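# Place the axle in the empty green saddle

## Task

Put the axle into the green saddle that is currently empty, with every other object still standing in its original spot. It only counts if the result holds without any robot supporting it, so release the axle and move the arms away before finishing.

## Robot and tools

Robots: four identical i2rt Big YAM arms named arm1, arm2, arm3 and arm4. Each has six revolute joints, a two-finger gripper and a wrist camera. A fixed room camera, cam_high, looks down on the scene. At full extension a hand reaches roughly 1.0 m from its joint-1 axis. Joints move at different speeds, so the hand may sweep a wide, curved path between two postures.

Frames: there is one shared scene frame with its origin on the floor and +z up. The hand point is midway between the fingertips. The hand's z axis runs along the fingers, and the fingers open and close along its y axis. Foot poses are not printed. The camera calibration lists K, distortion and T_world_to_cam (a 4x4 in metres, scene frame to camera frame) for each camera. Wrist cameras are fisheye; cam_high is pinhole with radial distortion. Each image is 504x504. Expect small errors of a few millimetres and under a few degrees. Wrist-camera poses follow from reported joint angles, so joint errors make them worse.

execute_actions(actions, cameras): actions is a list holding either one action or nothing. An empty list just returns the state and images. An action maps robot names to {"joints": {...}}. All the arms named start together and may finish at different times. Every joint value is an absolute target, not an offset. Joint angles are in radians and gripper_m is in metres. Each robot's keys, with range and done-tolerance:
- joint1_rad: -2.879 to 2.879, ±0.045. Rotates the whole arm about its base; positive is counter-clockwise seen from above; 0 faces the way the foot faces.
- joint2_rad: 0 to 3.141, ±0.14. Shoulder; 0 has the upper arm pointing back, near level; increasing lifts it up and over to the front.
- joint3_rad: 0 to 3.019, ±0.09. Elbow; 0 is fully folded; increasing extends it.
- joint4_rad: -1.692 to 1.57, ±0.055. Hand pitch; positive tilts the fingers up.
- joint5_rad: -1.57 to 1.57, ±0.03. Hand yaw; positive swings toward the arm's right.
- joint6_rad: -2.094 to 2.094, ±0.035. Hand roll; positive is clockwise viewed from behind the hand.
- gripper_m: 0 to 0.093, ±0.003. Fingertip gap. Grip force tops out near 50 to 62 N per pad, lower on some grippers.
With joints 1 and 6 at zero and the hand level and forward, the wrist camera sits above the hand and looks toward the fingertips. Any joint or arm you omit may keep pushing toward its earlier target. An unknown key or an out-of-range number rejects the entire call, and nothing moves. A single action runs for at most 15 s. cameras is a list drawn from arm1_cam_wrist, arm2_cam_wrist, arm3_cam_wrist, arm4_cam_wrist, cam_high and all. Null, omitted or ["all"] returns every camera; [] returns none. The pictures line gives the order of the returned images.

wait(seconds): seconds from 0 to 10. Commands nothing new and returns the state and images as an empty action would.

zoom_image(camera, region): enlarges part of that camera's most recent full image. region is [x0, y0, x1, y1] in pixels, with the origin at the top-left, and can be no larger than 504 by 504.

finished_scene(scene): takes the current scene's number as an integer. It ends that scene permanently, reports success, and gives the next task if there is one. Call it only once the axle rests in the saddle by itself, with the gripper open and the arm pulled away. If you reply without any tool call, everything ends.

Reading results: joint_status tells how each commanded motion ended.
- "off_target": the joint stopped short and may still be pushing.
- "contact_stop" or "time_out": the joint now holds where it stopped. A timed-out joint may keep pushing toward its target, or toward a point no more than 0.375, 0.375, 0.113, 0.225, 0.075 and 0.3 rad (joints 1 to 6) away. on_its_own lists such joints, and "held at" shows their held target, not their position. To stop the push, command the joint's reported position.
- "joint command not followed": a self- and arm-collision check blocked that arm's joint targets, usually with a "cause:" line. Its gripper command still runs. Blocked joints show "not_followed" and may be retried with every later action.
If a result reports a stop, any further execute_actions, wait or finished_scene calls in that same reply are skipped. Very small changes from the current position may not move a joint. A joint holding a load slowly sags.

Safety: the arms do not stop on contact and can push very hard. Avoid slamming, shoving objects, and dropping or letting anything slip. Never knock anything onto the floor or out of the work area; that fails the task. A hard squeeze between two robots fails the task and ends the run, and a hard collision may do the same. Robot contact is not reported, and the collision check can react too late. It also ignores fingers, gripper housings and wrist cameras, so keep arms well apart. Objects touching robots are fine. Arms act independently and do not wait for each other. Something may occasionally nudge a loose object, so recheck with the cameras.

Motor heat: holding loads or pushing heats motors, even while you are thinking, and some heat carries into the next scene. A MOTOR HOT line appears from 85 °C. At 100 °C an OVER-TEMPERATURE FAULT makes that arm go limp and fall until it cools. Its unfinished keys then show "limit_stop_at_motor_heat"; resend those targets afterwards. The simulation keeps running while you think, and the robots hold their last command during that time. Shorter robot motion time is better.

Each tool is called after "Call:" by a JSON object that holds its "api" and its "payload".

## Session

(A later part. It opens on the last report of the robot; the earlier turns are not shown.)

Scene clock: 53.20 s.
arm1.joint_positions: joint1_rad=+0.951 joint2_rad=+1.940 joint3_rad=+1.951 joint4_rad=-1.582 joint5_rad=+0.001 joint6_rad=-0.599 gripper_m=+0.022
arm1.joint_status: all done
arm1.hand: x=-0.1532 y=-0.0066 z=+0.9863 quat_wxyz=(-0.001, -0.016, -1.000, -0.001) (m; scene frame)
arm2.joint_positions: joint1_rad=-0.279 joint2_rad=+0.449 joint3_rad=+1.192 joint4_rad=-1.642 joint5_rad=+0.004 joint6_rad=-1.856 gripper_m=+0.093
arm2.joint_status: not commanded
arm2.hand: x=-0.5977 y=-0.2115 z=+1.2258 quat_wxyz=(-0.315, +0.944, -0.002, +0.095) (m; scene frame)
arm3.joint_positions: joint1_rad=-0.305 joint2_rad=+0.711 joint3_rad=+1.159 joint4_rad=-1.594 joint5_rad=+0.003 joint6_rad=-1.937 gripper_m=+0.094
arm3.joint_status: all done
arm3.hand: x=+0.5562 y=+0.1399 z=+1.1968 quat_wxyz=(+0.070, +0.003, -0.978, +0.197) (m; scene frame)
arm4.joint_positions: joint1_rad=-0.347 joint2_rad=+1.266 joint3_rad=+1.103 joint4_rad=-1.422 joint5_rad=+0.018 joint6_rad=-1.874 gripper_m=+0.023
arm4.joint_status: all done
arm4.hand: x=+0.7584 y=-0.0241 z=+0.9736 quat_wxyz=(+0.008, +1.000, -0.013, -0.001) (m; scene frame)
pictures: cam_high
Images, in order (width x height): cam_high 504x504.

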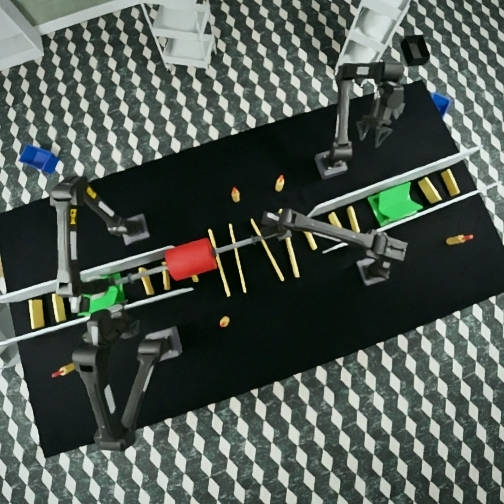

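Call:
{"api": "execute_actions", "payload": {"actions": [{"arm3":{"joints":{"joint1_rad":-0.285,"joint2_rad":1.355,"joint3_rad":1.27,"joint4_rad":-1.445,"joint6_rad":-1.93}}}], "cameras": ["cam_high","arm3_cam_wrist"]}}

Scene clock: 54.87 s.
arm1.joint_positions: joint1_rad=+0.951 joint2_rad=+1.940 joint3_rad=+1.951 joint4_rad=-1.582 joint5_rad=+0.001 joint6_rad=-0.599 gripper_m=+0.022
arm1.joint_status: not commanded
arm1.hand: x=-0.1532 y=-0.0066 z=+0.9863 quat_wxyz=(-0.001, -0.016, -1.000, -0.001) (m; scene frame)
arm2.joint_positions: joint1_rad=-0.279 joint2_rad=+0.449 joint3_rad=+1.192 joint4_rad=-1.642 joint5_rad=+0.004 joint6_rad=-1.856 gripper_m=+0.093
arm2.joint_status: not commanded
arm2.hand: x=-0.5977 y=-0.2115 z=+1.2258 quat_wxyz=(-0.315, +0.944, -0.002, +0.095) (m; scene frame)
arm3.joint_positions: joint1_rad=-0.295 joint2_rad=+1.369 joint3_rad=+1.241 joint4_rad=-1.453 joint5_rad=+0.003 joint6_rad=-1.937 gripper_m=+0.094
arm3.joint_status: all done
arm3.hand: x=+0.5043 y=-0.0154 z=+1.0466 quat_wxyz=(-0.006, +0.010, -1.000, -0.005) (m; scene frame)
arm4.joint_positions: joint1_rad=-0.347 joint2_rad=+1.266 joint3_rad=+1.103 joint4_rad=-1.422 joint5_rad=+0.018 joint6_rad=-1.874 gripper_m=+0.023
arm4.joint_status: not commanded
arm4.hand: x=+0.7584 y=-0.0241 z=+0.9736 quat_wxyz=(+0.008, +1.000, -0.013, -0.001) (m; scene frame)
pictures: arm3_cam_wrist, cam_high
camera_calibration (this result's frames):
arm3_cam_wrist: T_world_to_cam=[[0.0305858, -0.999276, -0.0226415, -0.00760596], [-0.815442, -0.0380459, 0.577587, -0.187531], [-0.57803, 0.000796856, -0.816015, 1.27433], [0, 0, 0, 1]] pos_world=[0.583911, -0.0157507, 1.14801]
Images, in order (width x height): arm3_cam_wrist 504x504, cam_high 504x504.

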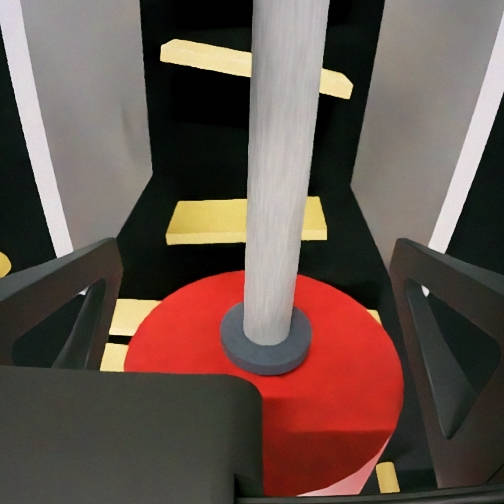

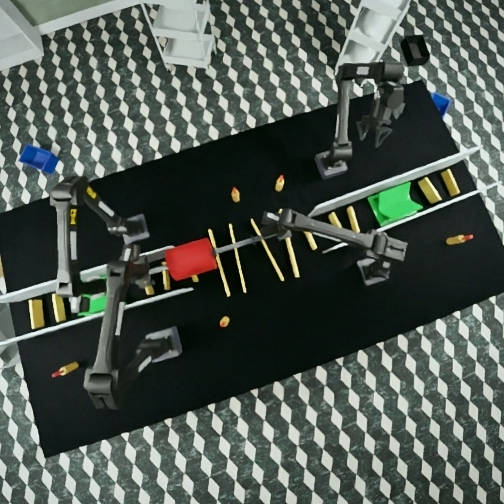

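Call:
{"api": "execute_actions", "payload": {"actions": [{"arm3":{"joints":{"joint2_rad":1.425,"joint3_rad":1.122,"joint4_rad":-1.256,"joint6_rad":-1.885,"gripper_m":0.08}}}], "cameras": ["arm3_cam_wrist"]}}

Scene clock: 56.23 s.
arm1.joint_positions: joint1_rad=+0.951 joint2_rad=+1.940 joint3_rad=+1.951 joint4_rad=-1.582 joint5_rad=+0.001 joint6_rad=-0.599 gripper_m=+0.022
arm1.joint_status: not commanded
arm1.hand: x=-0.1532 y=-0.0066 z=+0.9863 quat_wxyz=(-0.001, -0.016, -1.000, -0.001) (m; scene frame)
arm2.joint_positions: joint1_rad=-0.279 joint2_rad=+0.449 joint3_rad=+1.192 joint4_rad=-1.642 joint5_rad=+0.004 joint6_rad=-1.856 gripper_m=+0.093
arm2.joint_status: not commanded
arm2.hand: x=-0.5977 y=-0.2115 z=+1.2258 quat_wxyz=(-0.315, +0.944, -0.002, +0.095) (m; scene frame)
arm3.joint_positions: joint1_rad=-0.295 joint2_rad=+1.425 joint3_rad=+1.123 joint4_rad=-1.269 joint5_rad=+0.003 joint6_rad=-1.898 gripper_m=+0.080
arm3.joint_status: all done
arm3.hand: x=+0.5018 y=-0.0246 z=+0.9814 quat_wxyz=(-0.004, -0.010, -1.000, -0.001) (m; scene frame)
arm4.joint_positions: joint1_rad=-0.347 joint2_rad=+1.266 joint3_rad=+1.103 joint4_rad=-1.422 joint5_rad=+0.018 joint6_rad=-1.874 gripper_m=+0.023
arm4.joint_status: not commanded
arm4.hand: x=+0.7584 y=-0.0241 z=+0.9736 quat_wxyz=(+0.008, +1.000, -0.013, -0.001) (m; scene frame)
pictures: arm3_cam_wrist
camera_calibration (this result's frames):
arm3_cam_wrist: T_world_to_cam=[[-0.00809453, -0.999862, -0.0144755, -0.00681916], [-0.814287, -0.00181143, 0.580459, -0.154769], [-0.580406, 0.0164858, -0.814161, 1.21938], [0, 0, 0, 1]] pos_world=[0.581653, -0.027201, 1.08251]
Images, in order (width x height): arm3_cam_wrist 504x504.

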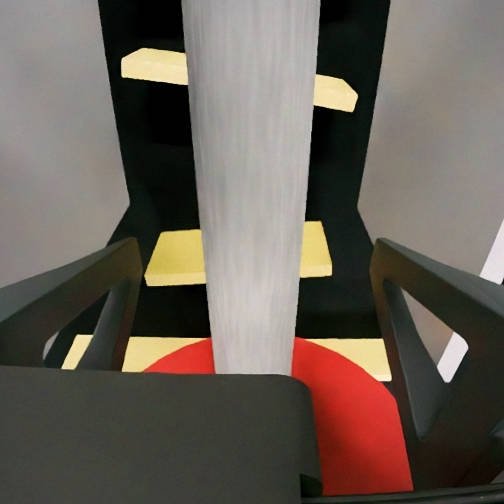

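Call:
{"api": "execute_actions", "payload": {"actions": [{"arm3":{"joints":{"joint2_rad":1.445,"joint3_rad":1.098,"joint4_rad":-1.222,"gripper_m":0.06}}}], "cameras": ["arm3_cam_wrist"]}}

Scene clock: 56.90 s.
arm1.joint_positions: joint1_rad=+0.951 joint2_rad=+1.940 joint3_rad=+1.951 joint4_rad=-1.582 joint5_rad=+0.001 joint6_rad=-0.599 gripper_m=+0.022
arm1.joint_status: not commanded
arm1.hand: x=-0.1532 y=-0.0066 z=+0.9863 quat_wxyz=(-0.001, -0.016, -1.000, -0.001) (m; scene frame)
arm2.joint_positions: joint1_rad=-0.279 joint2_rad=+0.449 joint3_rad=+1.192 joint4_rad=-1.642 joint5_rad=+0.004 joint6_rad=-1.856 gripper_m=+0.093
arm2.joint_status: not commanded
arm2.hand: x=-0.5977 y=-0.2115 z=+1.2258 quat_wxyz=(-0.315, +0.944, -0.002, +0.095) (m; scene frame)
arm3.joint_positions: joint1_rad=-0.295 joint2_rad=+1.426 joint3_rad=+1.107 joint4_rad=-1.235 joint5_rad=+0.003 joint6_rad=-1.898 gripper_m=+0.060
arm3.joint_status: all done
arm3.hand: x=+0.5009 y=-0.0271 z=+0.9754 quat_wxyz=(-0.002, -0.010, -1.000, +0.008) (m; scene frame)
arm4.joint_positions: joint1_rad=-0.347 joint2_rad=+1.266 joint3_rad=+1.103 joint4_rad=-1.422 joint5_rad=+0.018 joint6_rad=-1.874 gripper_m=+0.023
arm4.joint_status: not commanded
arm4.hand: x=+0.7584 y=-0.0241 z=+0.9736 quat_wxyz=(+0.008, +1.000, -0.013, -0.001) (m; scene frame)
pictures: arm3_cam_wrist
camera_calibration (this result's frames):
arm3_cam_wrist: T_world_to_cam=[[-0.00871176, -0.99996, 0.00207454, -0.0252841], [-0.810813, 0.00827806, 0.585247, -0.158143], [-0.585241, 0.00341647, -0.810852, 1.21293], [0, 0, 0, 1]] pos_world=[0.581409, -0.0281178, 1.07611]
Images, in order (width x height): arm3_cam_wrist 504x504.

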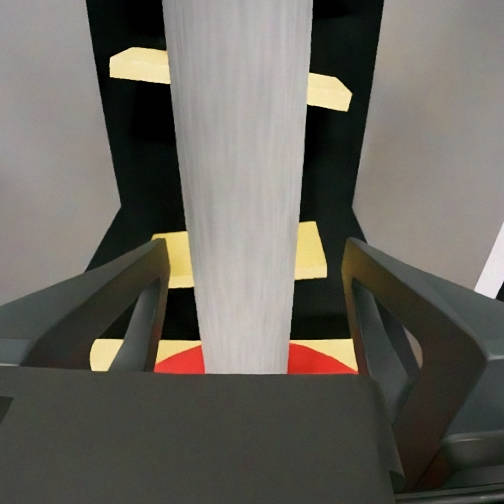

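Call:
{"api": "execute_actions", "payload": {"actions": [{"arm3":{"joints":{"joint3_rad":1.08}}}], "cameras": ["arm3_cam_wrist"]}}

Scene clock: 57.67 s.
arm1.joint_positions: joint1_rad=+0.951 joint2_rad=+1.940 joint3_rad=+1.951 joint4_rad=-1.582 joint5_rad=+0.001 joint6_rad=-0.599 gripper_m=+0.022
arm1.joint_status: not commanded
arm1.hand: x=-0.1532 y=-0.0066 z=+0.9863 quat_wxyz=(-0.001, -0.016, -1.000, -0.001) (m; scene frame)
arm2.joint_positions: joint1_rad=-0.279 joint2_rad=+0.449 joint3_rad=+1.192 joint4_rad=-1.642 joint5_rad=+0.004 joint6_rad=-1.856 gripper_m=+0.093
arm2.joint_status: not commanded
arm2.hand: x=-0.5977 y=-0.2115 z=+1.2258 quat_wxyz=(-0.315, +0.944, -0.002, +0.095) (m; scene frame)
arm3.joint_positions: joint1_rad=-0.295 joint2_rad=+1.426 joint3_rad=+1.088 joint4_rad=-1.234 joint5_rad=+0.003 joint6_rad=-1.898 gripper_m=+0.060
arm3.joint_status: all done
arm3.hand: x=+0.5033 y=-0.0207 z=+0.9684 quat_wxyz=(-0.005, -0.010, -1.000, -0.001) (m; scene frame)
arm4.joint_positions: joint1_rad=-0.347 joint2_rad=+1.266 joint3_rad=+1.103 joint4_rad=-1.422 joint5_rad=+0.018 joint6_rad=-1.874 gripper_m=+0.023
arm4.joint_status: not commanded
arm4.hand: x=+0.7584 y=-0.0241 z=+0.9736 quat_wxyz=(+0.008, +1.000, -0.013, -0.001) (m; scene frame)
pictures: arm3_cam_wrist
camera_calibration (this result's frames):
arm3_cam_wrist: T_world_to_cam=[[-0.00846345, -0.999849, -0.0151986, -0.00229687], [-0.814438, -0.00192626, 0.580247, -0.14569], [-0.580189, 0.0172892, -0.814299, 1.20966], [0, 0, 0, 1]] pos_world=[0.583159, -0.0234913, 1.06953]
Images, in order (width x height): arm3_cam_wrist 504x504.

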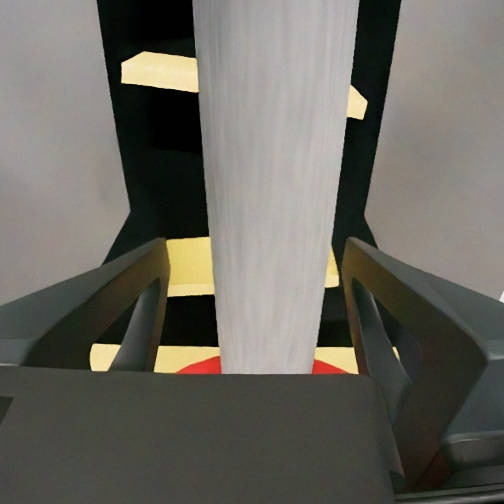

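Call:
{"api": "execute_actions", "payload": {"actions": [{"arm3":{"joints":{"gripper_m":0.0}}}], "cameras": []}}

Call:
{"api": "execute_actions", "payload": {"actions": [{"arm3":{"joints":{"joint2_rad":1.38,"joint3_rad":1.168}},"arm4":{"joints":{"joint2_rad":1.26,"joint3_rad":1.125}}}], "cameras": ["arm3_cam_wrist"]}}

Scene clock: 58.50 s.
arm1.joint_positions: joint1_rad=+0.951 joint2_rad=+1.940 joint3_rad=+1.951 joint4_rad=-1.582 joint5_rad=-0.001 joint6_rad=-0.600 gripper_m=+0.022
arm1.joint_status: not commanded
arm1.hand: x=-0.1532 y=-0.0063 z=+0.9863 quat_wxyz=(-0.001, -0.015, -1.000, -0.002) (m; scene frame)
arm2.joint_positions: joint1_rad=-0.279 joint2_rad=+0.449 joint3_rad=+1.192 joint4_rad=-1.642 joint5_rad=+0.004 joint6_rad=-1.856 gripper_m=+0.093
arm2.joint_status: not commanded
arm2.hand: x=-0.5977 y=-0.2115 z=+1.2258 quat_wxyz=(-0.315, +0.944, -0.002, +0.095) (m; scene frame)
arm3.joint_positions: joint1_rad=-0.294 joint2_rad=+1.427 joint3_rad=+1.088 joint4_rad=-1.227 joint5_rad=+0.001 joint6_rad=-1.899 gripper_m=+0.022
arm3.joint_status: gripper_m off_target (ended at +0.022, target +0.000)
arm3.hand: x=+0.5036 y=-0.0227 z=+0.9679 quat_wxyz=(-0.005, -0.009, -1.000, +0.002) (m; scene frame)
arm4.joint_positions: joint1_rad=-0.347 joint2_rad=+1.268 joint3_rad=+1.106 joint4_rad=-1.419 joint5_rad=+0.017 joint6_rad=-1.875 gripper_m=+0.023
arm4.joint_status: not commanded
arm4.hand: x=+0.7587 y=-0.0226 z=+0.9738 quat_wxyz=(+0.006, +1.000, -0.013, -0.001) (m; scene frame)
pictures: none
No camera images: the call's "cameras" was empty. Leave "cameras" out to get every camera's image.

Scene clock: 59.13 s.
arm1.joint_positions: joint1_rad=+0.951 joint2_rad=+1.940 joint3_rad=+1.952 joint4_rad=-1.583 joint5_rad=-0.001 joint6_rad=-0.600 gripper_m=+0.022
arm1.joint_status: not commanded
arm1.hand: x=-0.1529 y=-0.0065 z=+0.9871 quat_wxyz=(-0.002, -0.015, -1.000, -0.002) (m; scene frame)
arm2.joint_positions: joint1_rad=-0.279 joint2_rad=+0.449 joint3_rad=+1.192 joint4_rad=-1.642 joint5_rad=+0.004 joint6_rad=-1.856 gripper_m=+0.093
arm2.joint_status: not commanded
arm2.hand: x=-0.5977 y=-0.2115 z=+1.2258 quat_wxyz=(-0.315, +0.944, -0.002, +0.095) (m; scene frame)
arm3.joint_positions: joint1_rad=-0.294 joint2_rad=+1.424 joint3_rad=+1.088 joint4_rad=-1.227 joint5_rad=+0.001 joint6_rad=-1.899 gripper_m=+0.022
arm3.joint_status: all done
arm3.hand: x=+0.5036 y=-0.0226 z=+0.9691 quat_wxyz=(-0.004, -0.009, -1.000, +0.004) (m; scene frame)
arm4.joint_positions: joint1_rad=-0.347 joint2_rad=+1.270 joint3_rad=+1.106 joint4_rad=-1.419 joint5_rad=+0.017 joint6_rad=-1.876 gripper_m=+0.023
arm4.joint_status: all done
arm4.hand: x=+0.7587 y=-0.0224 z=+0.9731 quat_wxyz=(+0.007, +1.000, -0.012, -0.001) (m; scene frame)
pictures: arm3_cam_wrist
camera_calibration (this result's frames):
arm3_cam_wrist: T_world_to_cam=[[-0.00628085, -0.999962, -0.00601294, -0.0141625], [-0.814167, 0.00162244, 0.580629, -0.146305], [-0.580597, 0.00854238, -0.814146, 1.21031], [0, 0, 0, 1]] pos_world=[0.583495, -0.0242635, 1.07023]
Images, in order (width x height): arm3_cam_wrist 504x504.

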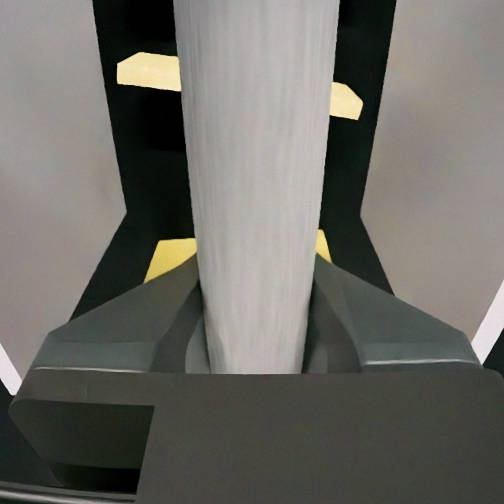

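Call:
{"api": "execute_actions", "payload": {"actions": [{"arm4":{"joints":{"gripper_m":0.093,"joint1_rad":-0.347,"joint6_rad":-1.876}}}], "cameras": []}}

Call:
{"api": "execute_actions", "payload": {"actions": [{"arm4":{"joints":{"joint2_rad":1.25,"joint3_rad":1.325,"joint4_rad":-1.615}}}], "cameras": ["arm4_cam_wrist"]}}

Scene clock: 60.13 s.
arm1.joint_positions: joint1_rad=+0.951 joint2_rad=+1.940 joint3_rad=+1.955 joint4_rad=-1.583 joint5_rad=-0.001 joint6_rad=-0.600 gripper_m=+0.022
arm1.joint_status: not commanded
arm1.hand: x=-0.1525 y=-0.0068 z=+0.9879 quat_wxyz=(-0.003, -0.015, -1.000, -0.001) (m; scene frame)
arm2.joint_positions: joint1_rad=-0.279 joint2_rad=+0.449 joint3_rad=+1.192 joint4_rad=-1.642 joint5_rad=+0.004 joint6_rad=-1.856 gripper_m=+0.093
arm2.joint_status: not commanded
arm2.hand: x=-0.5977 y=-0.2115 z=+1.2258 quat_wxyz=(-0.315, +0.944, -0.002, +0.095) (m; scene frame)
arm3.joint_positions: joint1_rad=-0.293 joint2_rad=+1.424 joint3_rad=+1.088 joint4_rad=-1.227 joint5_rad=+0.001 joint6_rad=-1.899 gripper_m=+0.022
arm3.joint_status: not commanded
arm3.hand: x=+0.5040 y=-0.0228 z=+0.9691 quat_wxyz=(-0.004, -0.008, -1.000, +0.004) (m; scene frame)
arm4.joint_positions: joint1_rad=-0.347 joint2_rad=+1.269 joint3_rad=+1.106 joint4_rad=-1.419 joint5_rad=+0.003 joint6_rad=-1.875 gripper_m=+0.093
arm4.joint_status: all done
arm4.hand: x=+0.7566 y=-0.0218 z=+0.9734 quat_wxyz=(+0.004, +1.000, -0.013, -0.007) (m; scene frame)
pictures: none
No camera images: the call's "cameras" was empty. Leave "cameras" out to get every camera's image.

Scene clock: 61.07 s.
arm1.joint_positions: joint1_rad=+0.951 joint2_rad=+1.940 joint3_rad=+1.955 joint4_rad=-1.583 joint5_rad=-0.001 joint6_rad=-0.600 gripper_m=+0.022
arm1.joint_status: not commanded
arm1.hand: x=-0.1525 y=-0.0068 z=+0.9879 quat_wxyz=(-0.003, -0.015, -1.000, -0.001) (m; scene frame)
arm2.joint_positions: joint1_rad=-0.279 joint2_rad=+0.449 joint3_rad=+1.192 joint4_rad=-1.642 joint5_rad=+0.004 joint6_rad=-1.856 gripper_m=+0.093
arm2.joint_status: not commanded
arm2.hand: x=-0.5977 y=-0.2115 z=+1.2258 quat_wxyz=(-0.315, +0.944, -0.002, +0.095) (m; scene frame)
arm3.joint_positions: joint1_rad=-0.293 joint2_rad=+1.424 joint3_rad=+1.088 joint4_rad=-1.227 joint5_rad=+0.001 joint6_rad=-1.899 gripper_m=+0.022
arm3.joint_status: not commanded
arm3.hand: x=+0.5040 y=-0.0228 z=+0.9691 quat_wxyz=(-0.004, -0.008, -1.000, +0.004) (m; scene frame)
arm4.joint_positions: joint1_rad=-0.347 joint2_rad=+1.248 joint3_rad=+1.289 joint4_rad=-1.604 joint5_rad=+0.003 joint6_rad=-1.875 gripper_m=+0.093
arm4.joint_status: all done
arm4.hand: x=+0.7582 y=-0.0205 z=+1.0503 quat_wxyz=(-0.005, +1.000, -0.013, -0.004) (m; scene frame)
pictures: arm4_cam_wrist
camera_calibration (this result's frames):
arm4_cam_wrist: T_world_to_cam=[[0.0240756, 0.999607, 0.0143519, -0.0123037], [0.808052, -0.0279107, 0.58845, -1.22604], [0.588619, -0.00257021, -0.808406, 0.527565], [0, 0, 0, 1]] pos_world=[0.680461, -0.0205646, 1.14812]
Images, in order (width x height): arm4_cam_wrist 504x504.

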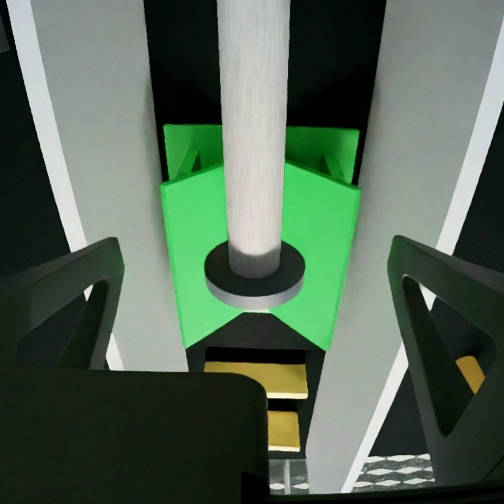

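Call:
{"api": "execute_actions", "payload": {"actions": [{"arm4":{"joints":{"joint2_rad":0.6,"joint3_rad":1.27,"joint4_rad":-1.67}}}], "cameras": []}}

Call:
{"api": "execute_actions", "payload": {"actions": [{"arm4":{"joints":{"joint1_rad":1.0,"joint6_rad":-0.56,"joint3_rad":1.5}}}], "cameras": ["cam_high"]}}

Scene clock: 62.77 s.
arm1.joint_positions: joint1_rad=+0.951 joint2_rad=+1.940 joint3_rad=+1.955 joint4_rad=-1.583 joint5_rad=-0.001 joint6_rad=-0.600 gripper_m=+0.022
arm1.joint_status: not commanded
arm1.hand: x=-0.1525 y=-0.0068 z=+0.9879 quat_wxyz=(-0.003, -0.015, -1.000, -0.001) (m; scene frame)
arm2.joint_positions: joint1_rad=-0.279 joint2_rad=+0.449 joint3_rad=+1.192 joint4_rad=-1.642 joint5_rad=+0.004 joint6_rad=-1.856 gripper_m=+0.093
arm2.joint_status: not commanded
arm2.hand: x=-0.5977 y=-0.2115 z=+1.2258 quat_wxyz=(-0.315, +0.944, -0.002, +0.095) (m; scene frame)
arm3.joint_positions: joint1_rad=-0.293 joint2_rad=+1.424 joint3_rad=+1.088 joint4_rad=-1.227 joint5_rad=+0.001 joint6_rad=-1.899 gripper_m=+0.022
arm3.joint_status: not commanded
arm3.hand: x=+0.5040 y=-0.0228 z=+0.9691 quat_wxyz=(-0.004, -0.008, -1.000, +0.004) (m; scene frame)
arm4.joint_positions: joint1_rad=-0.347 joint2_rad=+0.594 joint3_rad=+1.265 joint4_rad=-1.663 joint5_rad=+0.003 joint6_rad=-1.875 gripper_m=+0.093
arm4.joint_status: all done
arm4.hand: x=+0.7051 y=-0.1820 z=+1.1996 quat_wxyz=(-0.272, +0.958, -0.015, +0.084) (m; scene frame)
pictures: none
No camera images: the call's "cameras" was empty. Leave "cameras" out to get every camera's image.

Scene clock: 64.80 s.
arm1.joint_positions: joint1_rad=+0.951 joint2_rad=+1.940 joint3_rad=+1.955 joint4_rad=-1.583 joint5_rad=-0.001 joint6_rad=-0.600 gripper_m=+0.022
arm1.joint_status: not commanded
arm1.hand: x=-0.1525 y=-0.0068 z=+0.9879 quat_wxyz=(-0.003, -0.015, -1.000, -0.001) (m; scene frame)
arm2.joint_positions: joint1_rad=-0.279 joint2_rad=+0.449 joint3_rad=+1.192 joint4_rad=-1.642 joint5_rad=+0.004 joint6_rad=-1.856 gripper_m=+0.093
arm2.joint_status: not commanded
arm2.hand: x=-0.5977 y=-0.2115 z=+1.2258 quat_wxyz=(-0.315, +0.944, -0.002, +0.095) (m; scene frame)
arm3.joint_positions: joint1_rad=-0.293 joint2_rad=+1.424 joint3_rad=+1.088 joint4_rad=-1.227 joint5_rad=+0.001 joint6_rad=-1.899 gripper_m=+0.022
arm3.joint_status: not commanded
arm3.hand: x=+0.5040 y=-0.0228 z=+0.9691 quat_wxyz=(-0.004, -0.008, -1.000, +0.004) (m; scene frame)
arm4.joint_positions: joint1_rad=+0.995 joint2_rad=+0.596 joint3_rad=+1.474 joint4_rad=-1.663 joint5_rad=+0.001 joint6_rad=-0.572 gripper_m=+0.093
arm4.joint_status: all done
arm4.hand: x=+0.5083 y=-0.2642 z=+1.2910 quat_wxyz=(-0.207, +0.921, +0.005, -0.329) (m; scene frame)
pictures: cam_high
Images, in order (width x height): cam_high 504x504.

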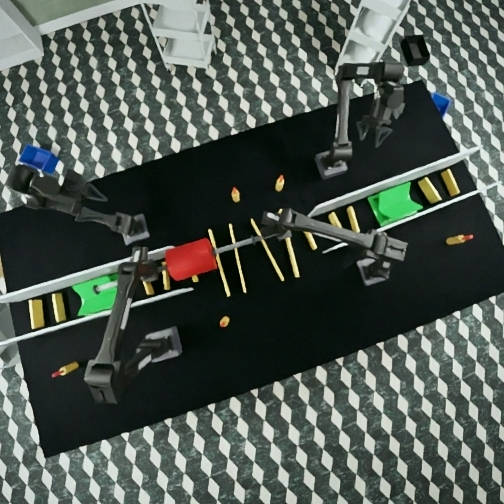

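Call:
{"api": "execute_actions", "payload": {"actions": [{"arm4":{"joints":{"joint2_rad":1.3,"joint3_rad":2.13,"joint4_rad":-1.615}}}], "cameras": []}}

Call:
{"api": "execute_actions", "payload": {"actions": [{"arm4":{"joints":{"joint2_rad":1.9}}}], "cameras": ["cam_high","arm4_cam_wrist"]}}

Scene clock: 66.77 s.
arm1.joint_positions: joint1_rad=+0.951 joint2_rad=+1.940 joint3_rad=+1.955 joint4_rad=-1.583 joint5_rad=-0.001 joint6_rad=-0.600 gripper_m=+0.022
arm1.joint_status: not commanded
arm1.hand: x=-0.1525 y=-0.0068 z=+0.9879 quat_wxyz=(-0.003, -0.015, -1.000, -0.001) (m; scene frame)
arm2.joint_positions: joint1_rad=-0.279 joint2_rad=+0.449 joint3_rad=+1.192 joint4_rad=-1.642 joint5_rad=+0.004 joint6_rad=-1.856 gripper_m=+0.093
arm2.joint_status: not commanded
arm2.hand: x=-0.5977 y=-0.2115 z=+1.2258 quat_wxyz=(-0.315, +0.944, -0.002, +0.095) (m; scene frame)
arm3.joint_positions: joint1_rad=-0.293 joint2_rad=+1.424 joint3_rad=+1.088 joint4_rad=-1.227 joint5_rad=+0.001 joint6_rad=-1.899 gripper_m=+0.022
arm3.joint_status: not commanded
arm3.hand: x=+0.5040 y=-0.0228 z=+0.9691 quat_wxyz=(-0.004, -0.008, -1.000, +0.004) (m; scene frame)
arm4.joint_positions: joint1_rad=+0.995 joint2_rad=+1.299 joint3_rad=+2.093 joint4_rad=-1.627 joint5_rad=+0.001 joint6_rad=-0.572 gripper_m=+0.093
arm4.joint_status: all done
arm4.hand: x=+0.2938 y=-0.1295 z=+1.3791 quat_wxyz=(-0.195, +0.930, +0.005, -0.311) (m; scene frame)
pictures: none
No camera images: the call's "cameras" was empty. Leave "cameras" out to get every camera's image.

Scene clock: 68.53 s.
arm1.joint_positions: joint1_rad=+0.951 joint2_rad=+1.940 joint3_rad=+1.955 joint4_rad=-1.583 joint5_rad=-0.001 joint6_rad=-0.600 gripper_m=+0.022
arm1.joint_status: not commanded
arm1.hand: x=-0.1525 y=-0.0068 z=+0.9879 quat_wxyz=(-0.003, -0.015, -1.000, -0.001) (m; scene frame)
arm2.joint_positions: joint1_rad=-0.279 joint2_rad=+0.449 joint3_rad=+1.192 joint4_rad=-1.642 joint5_rad=+0.004 joint6_rad=-1.856 gripper_m=+0.093
arm2.joint_status: not commanded
arm2.hand: x=-0.5977 y=-0.2115 z=+1.2258 quat_wxyz=(-0.315, +0.944, -0.002, +0.095) (m; scene frame)
arm3.joint_positions: joint1_rad=-0.293 joint2_rad=+1.424 joint3_rad=+1.088 joint4_rad=-1.227 joint5_rad=+0.001 joint6_rad=-1.899 gripper_m=+0.022
arm3.joint_status: not commanded
arm3.hand: x=+0.5040 y=-0.0228 z=+0.9691 quat_wxyz=(-0.004, -0.008, -1.000, +0.004) (m; scene frame)
arm4.joint_positions: joint1_rad=+0.995 joint2_rad=+1.894 joint3_rad=+2.105 joint4_rad=-1.621 joint5_rad=+0.001 joint6_rad=-0.571 gripper_m=+0.093
arm4.joint_status: all done
arm4.hand: x=+0.1198 y=-0.0221 z=+1.0832 quat_wxyz=(-0.045, +0.996, +0.006, -0.074) (m; scene frame)
pictures: arm4_cam_wrist, cam_high
camera_calibration (this result's frames):
arm4_cam_wrist: T_world_to_cam=[[-0.00563755, 0.995473, 0.0948819, -0.0796065], [0.882897, -0.0395965, 0.467893, -0.60823], [0.469532, 0.0864088, -0.878677, 1.02231], [0, 0, 0, 1]] pos_world=[0.0565473, -0.0331745, 1.19042]
Images, in order (width x height): arm4_cam_wrist 504x504, cam_high 504x504.

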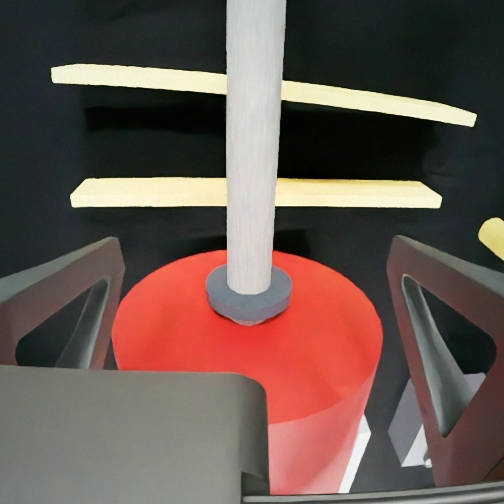

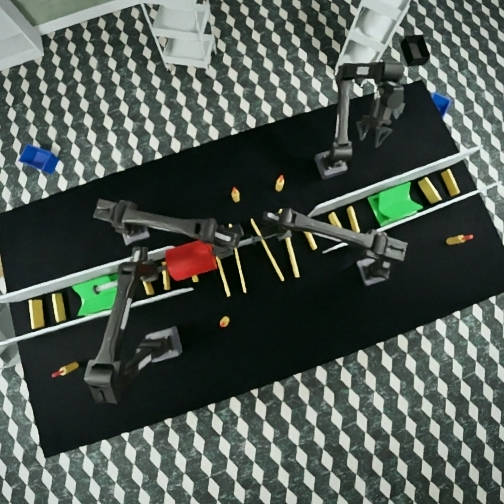

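Call:
{"api": "execute_actions", "payload": {"actions": [{"arm4":{"joints":{"joint2_rad":2.05,"joint4_rad":-1.6}}}], "cameras": ["arm4_cam_wrist"]}}

Scene clock: 69.90 s.
arm1.joint_positions: joint1_rad=+0.951 joint2_rad=+1.940 joint3_rad=+1.955 joint4_rad=-1.583 joint5_rad=-0.001 joint6_rad=-0.600 gripper_m=+0.022
arm1.joint_status: not commanded
arm1.hand: x=-0.1525 y=-0.0068 z=+0.9879 quat_wxyz=(-0.003, -0.015, -1.000, -0.001) (m; scene frame)
arm2.joint_positions: joint1_rad=-0.279 joint2_rad=+0.449 joint3_rad=+1.192 joint4_rad=-1.642 joint5_rad=+0.004 joint6_rad=-1.856 gripper_m=+0.093
arm2.joint_status: not commanded
arm2.hand: x=-0.5977 y=-0.2115 z=+1.2258 quat_wxyz=(-0.315, +0.944, -0.002, +0.095) (m; scene frame)
arm3.joint_positions: joint1_rad=-0.293 joint2_rad=+1.424 joint3_rad=+1.088 joint4_rad=-1.227 joint5_rad=+0.001 joint6_rad=-1.899 gripper_m=+0.022
arm3.joint_status: not commanded
arm3.hand: x=+0.5040 y=-0.0228 z=+0.9691 quat_wxyz=(-0.004, -0.008, -1.000, +0.004) (m; scene frame)
arm4.joint_positions: joint1_rad=+0.995 joint2_rad=+2.062 joint3_rad=+2.105 joint4_rad=-1.611 joint5_rad=+0.001 joint6_rad=-0.571 gripper_m=+0.093
arm4.joint_status: all done
arm4.hand: x=+0.0985 y=-0.0093 z=+0.9811 quat_wxyz=(-0.003, +1.000, +0.006, -0.008) (m; scene frame)
pictures: arm4_cam_wrist
camera_calibration (this result's frames):
arm4_cam_wrist: T_world_to_cam=[[-0.0133308, 0.999861, 0.0100567, 0.00122467], [0.812603, 0.00497228, 0.582797, -0.646512], [0.582665, 0.0159412, -0.812556, 0.864785], [0, 0, 0, 1]] pos_world=[0.0214938, -0.0117956, 1.07946]
Images, in order (width x height): arm4_cam_wrist 504x504.

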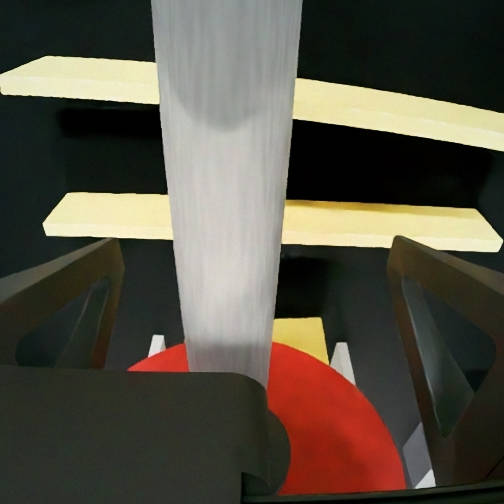

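Call:
{"api": "execute_actions", "payload": {"actions": [{"arm4":{"joints":{"joint1_rad":1.022,"joint3_rad":2.095,"joint6_rad":-0.555,"gripper_m":0.07}}}], "cameras": ["arm4_cam_wrist"]}}

Scene clock: 70.80 s.
arm1.joint_positions: joint1_rad=+0.951 joint2_rad=+1.940 joint3_rad=+1.955 joint4_rad=-1.583 joint5_rad=-0.001 joint6_rad=-0.600 gripper_m=+0.022
arm1.joint_status: not commanded
arm1.hand: x=-0.1525 y=-0.0068 z=+0.9879 quat_wxyz=(-0.003, -0.015, -1.000, -0.001) (m; scene frame)
arm2.joint_positions: joint1_rad=-0.279 joint2_rad=+0.449 joint3_rad=+1.192 joint4_rad=-1.642 joint5_rad=+0.004 joint6_rad=-1.856 gripper_m=+0.093
arm2.joint_status: not commanded
arm2.hand: x=-0.5977 y=-0.2115 z=+1.2258 quat_wxyz=(-0.315, +0.944, -0.002, +0.095) (m; scene frame)
arm3.joint_positions: joint1_rad=-0.293 joint2_rad=+1.424 joint3_rad=+1.088 joint4_rad=-1.227 joint5_rad=+0.001 joint6_rad=-1.899 gripper_m=+0.022
arm3.joint_status: not commanded
arm3.hand: x=+0.5040 y=-0.0228 z=+0.9691 quat_wxyz=(-0.004, -0.008, -1.000, +0.004) (m; scene frame)
arm4.joint_positions: joint1_rad=+1.021 joint2_rad=+2.062 joint3_rad=+2.100 joint4_rad=-1.611 joint5_rad=+0.001 joint6_rad=-0.567 gripper_m=+0.070
arm4.joint_status: all done
arm4.hand: x=+0.0905 y=-0.0245 z=+0.9792 quat_wxyz=(-0.002, +1.000, +0.017, -0.006) (m; scene frame)
pictures: arm4_cam_wrist
camera_calibration (this result's frames):
arm4_cam_wrist: T_world_to_cam=[[-0.0358858, 0.999326, 0.00769187, 0.0207102], [0.809746, 0.0245655, 0.586266, -0.641552], [0.585682, 0.0272671, -0.810082, 0.865758], [0, 0, 0, 1]] pos_world=[0.0131788, -0.0285429, 1.0773]
Images, in order (width x height): arm4_cam_wrist 504x504.

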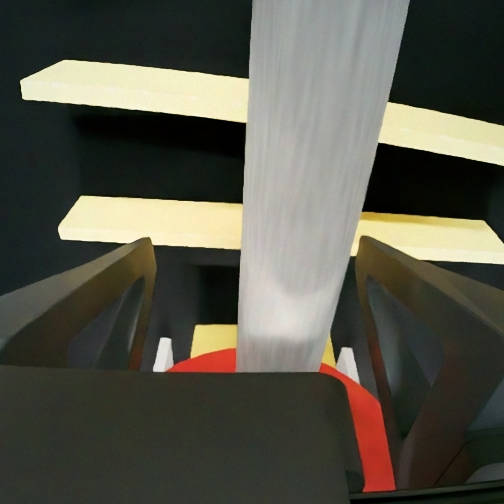

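Overshot; need q1≈1.006.

Call:
{"api": "execute_actions", "payload": {"actions": [{"arm4":{"joints":{"joint1_rad":1.003,"joint3_rad":2.088}}}], "cameras": ["arm4_cam_wrist"]}}

Scene clock: 71.60 s.
arm1.joint_positions: joint1_rad=+0.951 joint2_rad=+1.940 joint3_rad=+1.955 joint4_rad=-1.583 joint5_rad=-0.001 joint6_rad=-0.600 gripper_m=+0.022
arm1.joint_status: not commanded
arm1.hand: x=-0.1525 y=-0.0068 z=+0.9879 quat_wxyz=(-0.003, -0.015, -1.000, -0.001) (m; scene frame)
arm2.joint_positions: joint1_rad=-0.279 joint2_rad=+0.449 joint3_rad=+1.192 joint4_rad=-1.642 joint5_rad=+0.004 joint6_rad=-1.856 gripper_m=+0.093
arm2.joint_status: not commanded
arm2.hand: x=-0.5977 y=-0.2115 z=+1.2258 quat_wxyz=(-0.315, +0.944, -0.002, +0.095) (m; scene frame)
arm3.joint_positions: joint1_rad=-0.293 joint2_rad=+1.424 joint3_rad=+1.088 joint4_rad=-1.227 joint5_rad=+0.001 joint6_rad=-1.899 gripper_m=+0.022
arm3.joint_status: not commanded
arm3.hand: x=+0.5040 y=-0.0228 z=+0.9691 quat_wxyz=(-0.004, -0.008, -1.000, +0.004) (m; scene frame)
arm4.joint_positions: joint1_rad=+1.007 joint2_rad=+2.062 joint3_rad=+2.093 joint4_rad=-1.611 joint5_rad=+0.001 joint6_rad=-0.567 gripper_m=+0.070
arm4.joint_status: all done
arm4.hand: x=+0.0966 y=-0.0176 z=+0.9764 quat_wxyz=(+0.000, +1.000, +0.010, -0.003) (m; scene frame)
pictures: arm4_cam_wrist
camera_calibration (this result's frames):
arm4_cam_wrist: T_world_to_cam=[[-0.0214612, 0.999763, 0.00359315, 0.0166744], [0.806404, 0.0151859, 0.59117, -0.649612], [0.590975, 0.0155848, -0.806539, 0.855562], [0, 0, 0, 1]] pos_world=[0.018591, -0.0201393, 1.07401]
Images, in order (width x height): arm4_cam_wrist 504x504.

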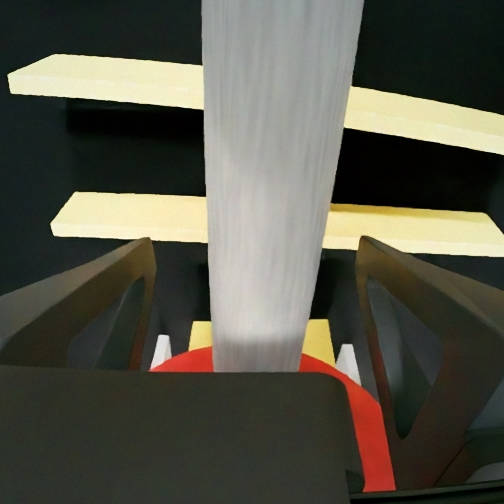

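Call:
{"api": "execute_actions", "payload": {"actions": [{"arm4":{"joints":{"gripper_m":0.0}}}], "cameras": []}}

Call:
{"api": "execute_actions", "payload": {"actions": [{"arm4":{"joints":{"joint2_rad":2.015,"joint3_rad":2.165}},"arm1":{"joints":{"joint2_rad":1.93,"joint3_rad":1.98,"joint6_rad":-0.605}}}], "cameras": ["arm4_cam_wrist"]}}

Scene clock: 72.40 s.
arm1.joint_positions: joint1_rad=+0.951 joint2_rad=+1.940 joint3_rad=+1.956 joint4_rad=-1.584 joint5_rad=+0.001 joint6_rad=-0.602 gripper_m=+0.022
arm1.joint_status: not commanded
arm1.hand: x=-0.1527 y=-0.0070 z=+0.9884 quat_wxyz=(-0.003, -0.014, -1.000, +0.000) (m; scene frame)
arm2.joint_positions: joint1_rad=-0.279 joint2_rad=+0.449 joint3_rad=+1.192 joint4_rad=-1.642 joint5_rad=+0.004 joint6_rad=-1.856 gripper_m=+0.093
arm2.joint_status: not commanded
arm2.hand: x=-0.5977 y=-0.2115 z=+1.2258 quat_wxyz=(-0.315, +0.944, -0.002, +0.095) (m; scene frame)
arm3.joint_positions: joint1_rad=-0.292 joint2_rad=+1.424 joint3_rad=+1.088 joint4_rad=-1.227 joint5_rad=+0.002 joint6_rad=-1.900 gripper_m=+0.022
arm3.joint_status: not commanded
arm3.hand: x=+0.5040 y=-0.0228 z=+0.9691 quat_wxyz=(-0.004, -0.007, -1.000, +0.003) (m; scene frame)
arm4.joint_positions: joint1_rad=+1.006 joint2_rad=+2.062 joint3_rad=+2.093 joint4_rad=-1.610 joint5_rad=+0.000 joint6_rad=-0.531 gripper_m=+0.023
arm4.joint_status: gripper_m off_target (ended at +0.023, target +0.000)
arm4.hand: x=+0.0966 y=-0.0171 z=+0.9764 quat_wxyz=(+0.001, +1.000, -0.009, -0.004) (m; scene frame)
pictures: none
No camera images: the call's "cameras" was empty. Leave "cameras" out to get every camera's image.

Scene clock: 73.00 s.
arm1.joint_positions: joint1_rad=+0.951 joint2_rad=+1.940 joint3_rad=+1.956 joint4_rad=-1.584 joint5_rad=+0.001 joint6_rad=-0.601 gripper_m=+0.022
arm1.joint_status: all done
arm1.hand: x=-0.1527 y=-0.0070 z=+0.9884 quat_wxyz=(-0.003, -0.014, -1.000, +0.000) (m; scene frame)
arm2.joint_positions: joint1_rad=-0.279 joint2_rad=+0.449 joint3_rad=+1.192 joint4_rad=-1.642 joint5_rad=+0.004 joint6_rad=-1.856 gripper_m=+0.093
arm2.joint_status: not commanded
arm2.hand: x=-0.5977 y=-0.2115 z=+1.2258 quat_wxyz=(-0.315, +0.944, -0.002, +0.095) (m; scene frame)
arm3.joint_positions: joint1_rad=-0.292 joint2_rad=+1.424 joint3_rad=+1.088 joint4_rad=-1.227 joint5_rad=+0.002 joint6_rad=-1.900 gripper_m=+0.022
arm3.joint_status: not commanded
arm3.hand: x=+0.5040 y=-0.0228 z=+0.9691 quat_wxyz=(-0.004, -0.007, -1.000, +0.003) (m; scene frame)
arm4.joint_positions: joint1_rad=+1.006 joint2_rad=+2.059 joint3_rad=+2.093 joint4_rad=-1.609 joint5_rad=+0.000 joint6_rad=-0.531 gripper_m=+0.023
arm4.joint_status: all done
arm4.hand: x=+0.0965 y=-0.0170 z=+0.9782 quat_wxyz=(+0.000, +1.000, -0.009, -0.005) (m; scene frame)
pictures: arm4_cam_wrist
camera_calibration (this result's frames):
arm4_cam_wrist: T_world_to_cam=[[0.0155686, 0.999868, 0.00458721, 0.0115327], [0.809374, -0.015296, 0.587094, -0.647459], [0.587087, -0.00542748, -0.809506, 0.85995], [0, 0, 0, 1]] pos_world=[0.0189922, -0.0167674, 1.0762]
Images, in order (width x height): arm4_cam_wrist 504x504.

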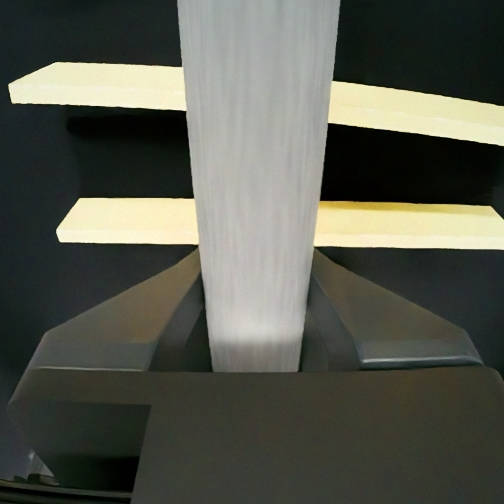

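Call:
{"api": "execute_actions", "payload": {"actions": [{"arm1":{"joints":{"gripper_m":0.093}}}], "cameras": []}}

Call:
{"api": "execute_actions", "payload": {"actions": [{"arm1":{"joints":{"joint2_rad":1.68}}}], "cameras": ["cam_high"]}}

Scene clock: 73.87 s.
arm1.joint_positions: joint1_rad=+0.951 joint2_rad=+1.940 joint3_rad=+1.956 joint4_rad=-1.584 joint5_rad=+0.001 joint6_rad=-0.601 gripper_m=+0.093
arm1.joint_status: all done
arm1.hand: x=-0.1527 y=-0.0070 z=+0.9884 quat_wxyz=(-0.003, -0.014, -1.000, +0.000) (m; scene frame)
arm2.joint_positions: joint1_rad=-0.279 joint2_rad=+0.449 joint3_rad=+1.192 joint4_rad=-1.642 joint5_rad=+0.004 joint6_rad=-1.856 gripper_m=+0.093
arm2.joint_status: not commanded
arm2.hand: x=-0.5977 y=-0.2115 z=+1.2258 quat_wxyz=(-0.315, +0.944, -0.002, +0.095) (m; scene frame)
arm3.joint_positions: joint1_rad=-0.292 joint2_rad=+1.424 joint3_rad=+1.088 joint4_rad=-1.227 joint5_rad=+0.001 joint6_rad=-1.900 gripper_m=+0.022
arm3.joint_status: not commanded
arm3.hand: x=+0.5040 y=-0.0228 z=+0.9691 quat_wxyz=(-0.004, -0.007, -1.000, +0.003) (m; scene frame)
arm4.joint_positions: joint1_rad=+1.006 joint2_rad=+2.060 joint3_rad=+2.093 joint4_rad=-1.609 joint5_rad=+0.000 joint6_rad=-0.531 gripper_m=+0.023
arm4.joint_status: not commanded
arm4.hand: x=+0.0965 y=-0.0170 z=+0.9780 quat_wxyz=(+0.000, +1.000, -0.009, -0.005) (m; scene frame)
pictures: none
No camera images: the call's "cameras" was empty. Leave "cameras" out to get every camera's image.

Scene clock: 75.20 s.
arm1.joint_positions: joint1_rad=+0.951 joint2_rad=+1.665 joint3_rad=+1.965 joint4_rad=-1.584 joint5_rad=+0.001 joint6_rad=-0.601 gripper_m=+0.093
arm1.joint_status: all done
arm1.hand: x=-0.1897 y=+0.0191 z=+1.1472 quat_wxyz=(-0.118, -0.014, -0.990, +0.081) (m; scene frame)
arm2.joint_positions: joint1_rad=-0.279 joint2_rad=+0.449 joint3_rad=+1.192 joint4_rad=-1.642 joint5_rad=+0.004 joint6_rad=-1.856 gripper_m=+0.093
arm2.joint_status: not commanded
arm2.hand: x=-0.5977 y=-0.2115 z=+1.2258 quat_wxyz=(-0.315, +0.944, -0.002, +0.095) (m; scene frame)
arm3.joint_positions: joint1_rad=-0.292 joint2_rad=+1.424 joint3_rad=+1.088 joint4_rad=-1.227 joint5_rad=+0.001 joint6_rad=-1.900 gripper_m=+0.022
arm3.joint_status: not commanded
arm3.hand: x=+0.5040 y=-0.0228 z=+0.9691 quat_wxyz=(-0.004, -0.007, -1.000, +0.003) (m; scene frame)
arm4.joint_positions: joint1_rad=+1.006 joint2_rad=+2.060 joint3_rad=+2.093 joint4_rad=-1.609 joint5_rad=+0.000 joint6_rad=-0.531 gripper_m=+0.023
arm4.joint_status: not commanded
arm4.hand: x=+0.0965 y=-0.0170 z=+0.9780 quat_wxyz=(+0.000, +1.000, -0.009, -0.005) (m; scene frame)
pictures: cam_high
Images, in order (width x height): cam_high 504x504.

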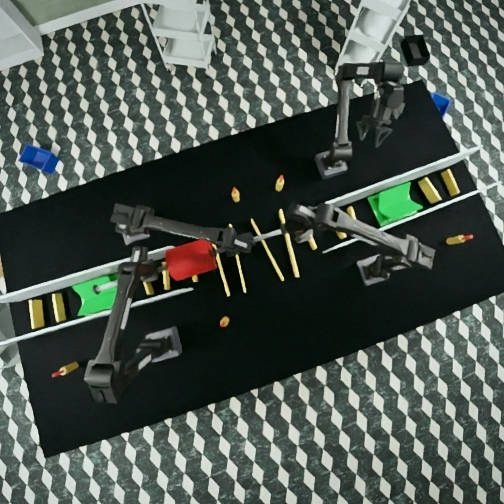

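Call:
{"api": "execute_actions", "payload": {"actions": [{"arm1":{"joints":{"joint2_rad":0.9,"joint3_rad":1.6,"joint4_rad":-1.65}},"arm3":{"joints":{"joint1_rad":-0.053,"joint2_rad":1.315,"joint3_rad":1.078,"joint4_rad":-1.265,"joint6_rad":-1.653}},"arm4":{"joints":{"joint1_rad":0.92,"joint2_rad":1.785,"joint3_rad":1.79,"joint4_rad":-1.51,"joint6_rad":-0.63}}}], "cameras": ["cam_high","arm3_cam_wrist"]}}

Scene clock: 77.83 s.
arm1.joint_positions: joint1_rad=+0.951 joint2_rad=+0.897 joint3_rad=+1.597 joint4_rad=-1.641 joint5_rad=+0.001 joint6_rad=-0.601 gripper_m=+0.093
arm1.joint_status: all done
arm1.hand: x=-0.4196 y=+0.1860 z=+1.2848 quat_wxyz=(-0.254, -0.014, -0.951, +0.178) (m; scene frame)
arm2.joint_positions: joint1_rad=-0.279 joint2_rad=+0.449 joint3_rad=+1.192 joint4_rad=-1.642 joint5_rad=+0.004 joint6_rad=-1.856 gripper_m=+0.093
arm2.joint_status: not commanded
arm2.hand: x=-0.5977 y=-0.2115 z=+1.2258 quat_wxyz=(-0.315, +0.944, -0.002, +0.095) (m; scene frame)
arm3.joint_positions: joint1_rad=-0.047 joint2_rad=+1.349 joint3_rad=+1.057 joint4_rad=-1.268 joint5_rad=-0.005 joint6_rad=-1.657 gripper_m=+0.022
arm3.joint_status: all done
arm3.hand: x=+0.6016 y=-0.0216 z=+0.9862 quat_wxyz=(-0.008, -0.007, -1.000, +0.006) (m; scene frame)
arm4.joint_positions: joint1_rad=+0.912 joint2_rad=+1.824 joint3_rad=+1.766 joint4_rad=-1.524 joint5_rad=-0.003 joint6_rad=-0.622 gripper_m=+0.023
arm4.joint_status: all done
arm4.hand: x=+0.1936 y=-0.0151 z=+0.9887 quat_wxyz=(+0.003, +1.000, -0.010, -0.003) (m; scene frame)
pictures: arm3_cam_wrist, cam_high
camera_calibration (this result's frames):
arm3_cam_wrist: T_world_to_cam=[[-0.00204882, -0.999997, -0.00142298, -0.0194838], [-0.818292, 0.0008586, 0.574803, -0.0682125], [-0.5748, 0.00234208, -0.818291, 1.28158], [0, 0, 0, 1]] pos_world=[0.680792, -0.0224267, 1.08788]
Images, in order (width x height): arm3_cam_wrist 504x504, cam_high 504x504.

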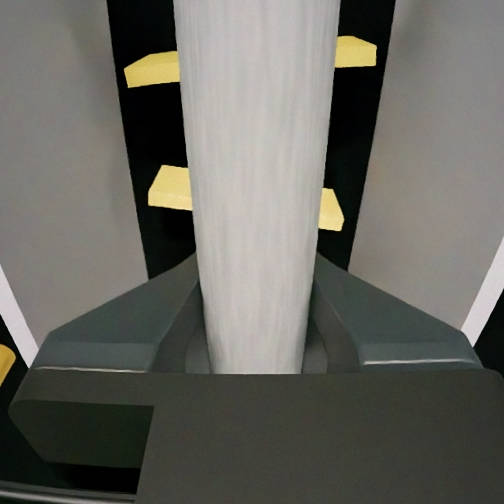

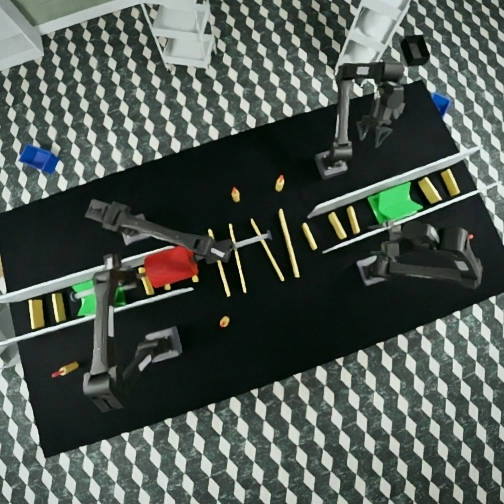

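Call:
{"api": "execute_actions", "payload": {"actions": [{"arm3":{"joints":{"joint1_rad":0.212,"joint2_rad":1.34,"joint3_rad":1.13,"joint4_rad":-1.262,"joint6_rad":-1.388}},"arm4":{"joints":{"joint1_rad":0.798,"joint2_rad":1.575,"joint3_rad":1.515,"joint4_rad":-1.435,"joint6_rad":-0.752}}}], "cameras": []}}

Call:
{"api": "execute_actions", "payload": {"actions": [{"arm3":{"joints":{"joint1_rad":0.452,"joint2_rad":1.43,"joint3_rad":1.222,"joint4_rad":-1.262,"joint6_rad":-1.148}},"arm4":{"joints":{"joint1_rad":0.634,"joint2_rad":1.40,"joint3_rad":1.321,"joint4_rad":-1.415,"joint6_rad":-0.916}}}], "cameras": ["cam_high","arm3_cam_wrist","arm4_cam_wrist"]}}

Scene clock: 79.17 s.
arm1.joint_positions: joint1_rad=+0.951 joint2_rad=+0.897 joint3_rad=+1.597 joint4_rad=-1.641 joint5_rad=+0.001 joint6_rad=-0.601 gripper_m=+0.093
arm1.joint_status: not commanded
arm1.hand: x=-0.4196 y=+0.1860 z=+1.2848 quat_wxyz=(-0.254, -0.014, -0.951, +0.178) (m; scene frame)
arm2.joint_positions: joint1_rad=-0.279 joint2_rad=+0.449 joint3_rad=+1.192 joint4_rad=-1.642 joint5_rad=+0.004 joint6_rad=-1.856 gripper_m=+0.093
arm2.joint_status: not commanded
arm2.hand: x=-0.5977 y=-0.2115 z=+1.2258 quat_wxyz=(-0.315, +0.944, -0.002, +0.095) (m; scene frame)
arm3.joint_positions: joint1_rad=+0.221 joint2_rad=+1.364 joint3_rad=+1.057 joint4_rad=-1.268 joint5_rad=-0.001 joint6_rad=-1.400 gripper_m=+0.022
arm3.joint_status: all done
arm3.hand: x=+0.7009 y=-0.0185 z=+0.9822 quat_wxyz=(-0.006, -0.001, -1.000, -0.002) (m; scene frame)
arm4.joint_positions: joint1_rad=+0.789 joint2_rad=+1.614 joint3_rad=+1.489 joint4_rad=-1.443 joint5_rad=-0.004 joint6_rad=-0.755 gripper_m=+0.023
arm4.joint_status: all done
arm4.hand: x=+0.2922 y=-0.0148 z=+0.9883 quat_wxyz=(-0.001, +1.000, -0.005, -0.010) (m; scene frame)
pictures: none
No camera images: the call's "cameras" was empty. Leave "cameras" out to get every camera's image.

Scene clock: 80.20 s.
arm1.joint_positions: joint1_rad=+0.951 joint2_rad=+0.897 joint3_rad=+1.597 joint4_rad=-1.641 joint5_rad=+0.001 joint6_rad=-0.601 gripper_m=+0.093
arm1.joint_status: not commanded
arm1.hand: x=-0.4196 y=+0.1860 z=+1.2848 quat_wxyz=(-0.254, -0.014, -0.951, +0.178) (m; scene frame)
arm2.joint_positions: joint1_rad=-0.279 joint2_rad=+0.449 joint3_rad=+1.192 joint4_rad=-1.642 joint5_rad=+0.004 joint6_rad=-1.856 gripper_m=+0.093
arm2.joint_status: not commanded
arm2.hand: x=-0.5977 y=-0.2115 z=+1.2258 quat_wxyz=(-0.315, +0.944, -0.002, +0.095) (m; scene frame)
arm3.joint_positions: joint1_rad=+0.463 joint2_rad=+1.454 joint3_rad=+1.140 joint4_rad=-1.266 joint5_rad=+0.001 joint6_rad=-1.154 gripper_m=+0.022
arm3.joint_status: all done
arm3.hand: x=+0.7999 y=-0.0227 z=+0.9801 quat_wxyz=(-0.004, -0.003, -1.000, -0.004) (m; scene frame)
arm4.joint_positions: joint1_rad=+0.625 joint2_rad=+1.434 joint3_rad=+1.294 joint4_rad=-1.415 joint5_rad=-0.004 joint6_rad=-0.916 gripper_m=+0.023
arm4.joint_status: all done
arm4.hand: x=+0.3915 y=-0.0151 z=+0.9898 quat_wxyz=(-0.007, +1.000, -0.006, -0.013) (m; scene frame)
pictures: arm3_cam_wrist, arm4_cam_wrist, cam_high
camera_calibration (this result's frames):
arm3_cam_wrist: T_world_to_cam=[[0.00491401, -0.999774, -0.0206777, -0.0068638], [-0.813109, -0.0160314, 0.58189, 0.0860203], [-0.58209, 0.0139538, -0.813004, 1.39151], [0, 0, 0, 1]] pos_world=[0.879964, -0.0249001, 1.08111]
arm4_cam_wrist: T_world_to_cam=[[0.0108647, 0.999798, 0.0169291, -0.00545774], [0.818844, -0.0186127, 0.573715, -0.883529], [0.573914, 0.00762903, -0.81888, 0.710823], [0, 0, 0, 1]] pos_world=[0.31558, -0.0164111, 1.08906]
Images, in order (width x height): arm3_cam_wrist 504x504, arm4_cam_wrist 504x504, cam_high 504x504.

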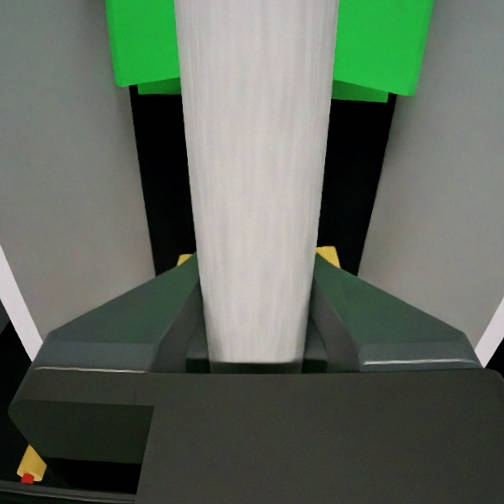

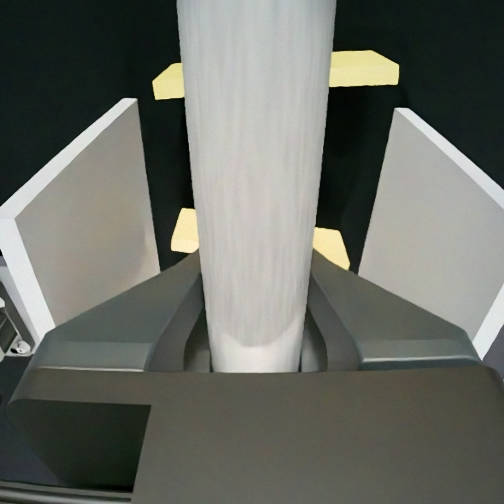

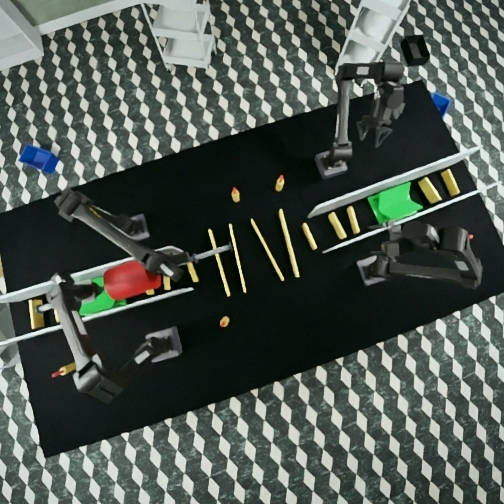

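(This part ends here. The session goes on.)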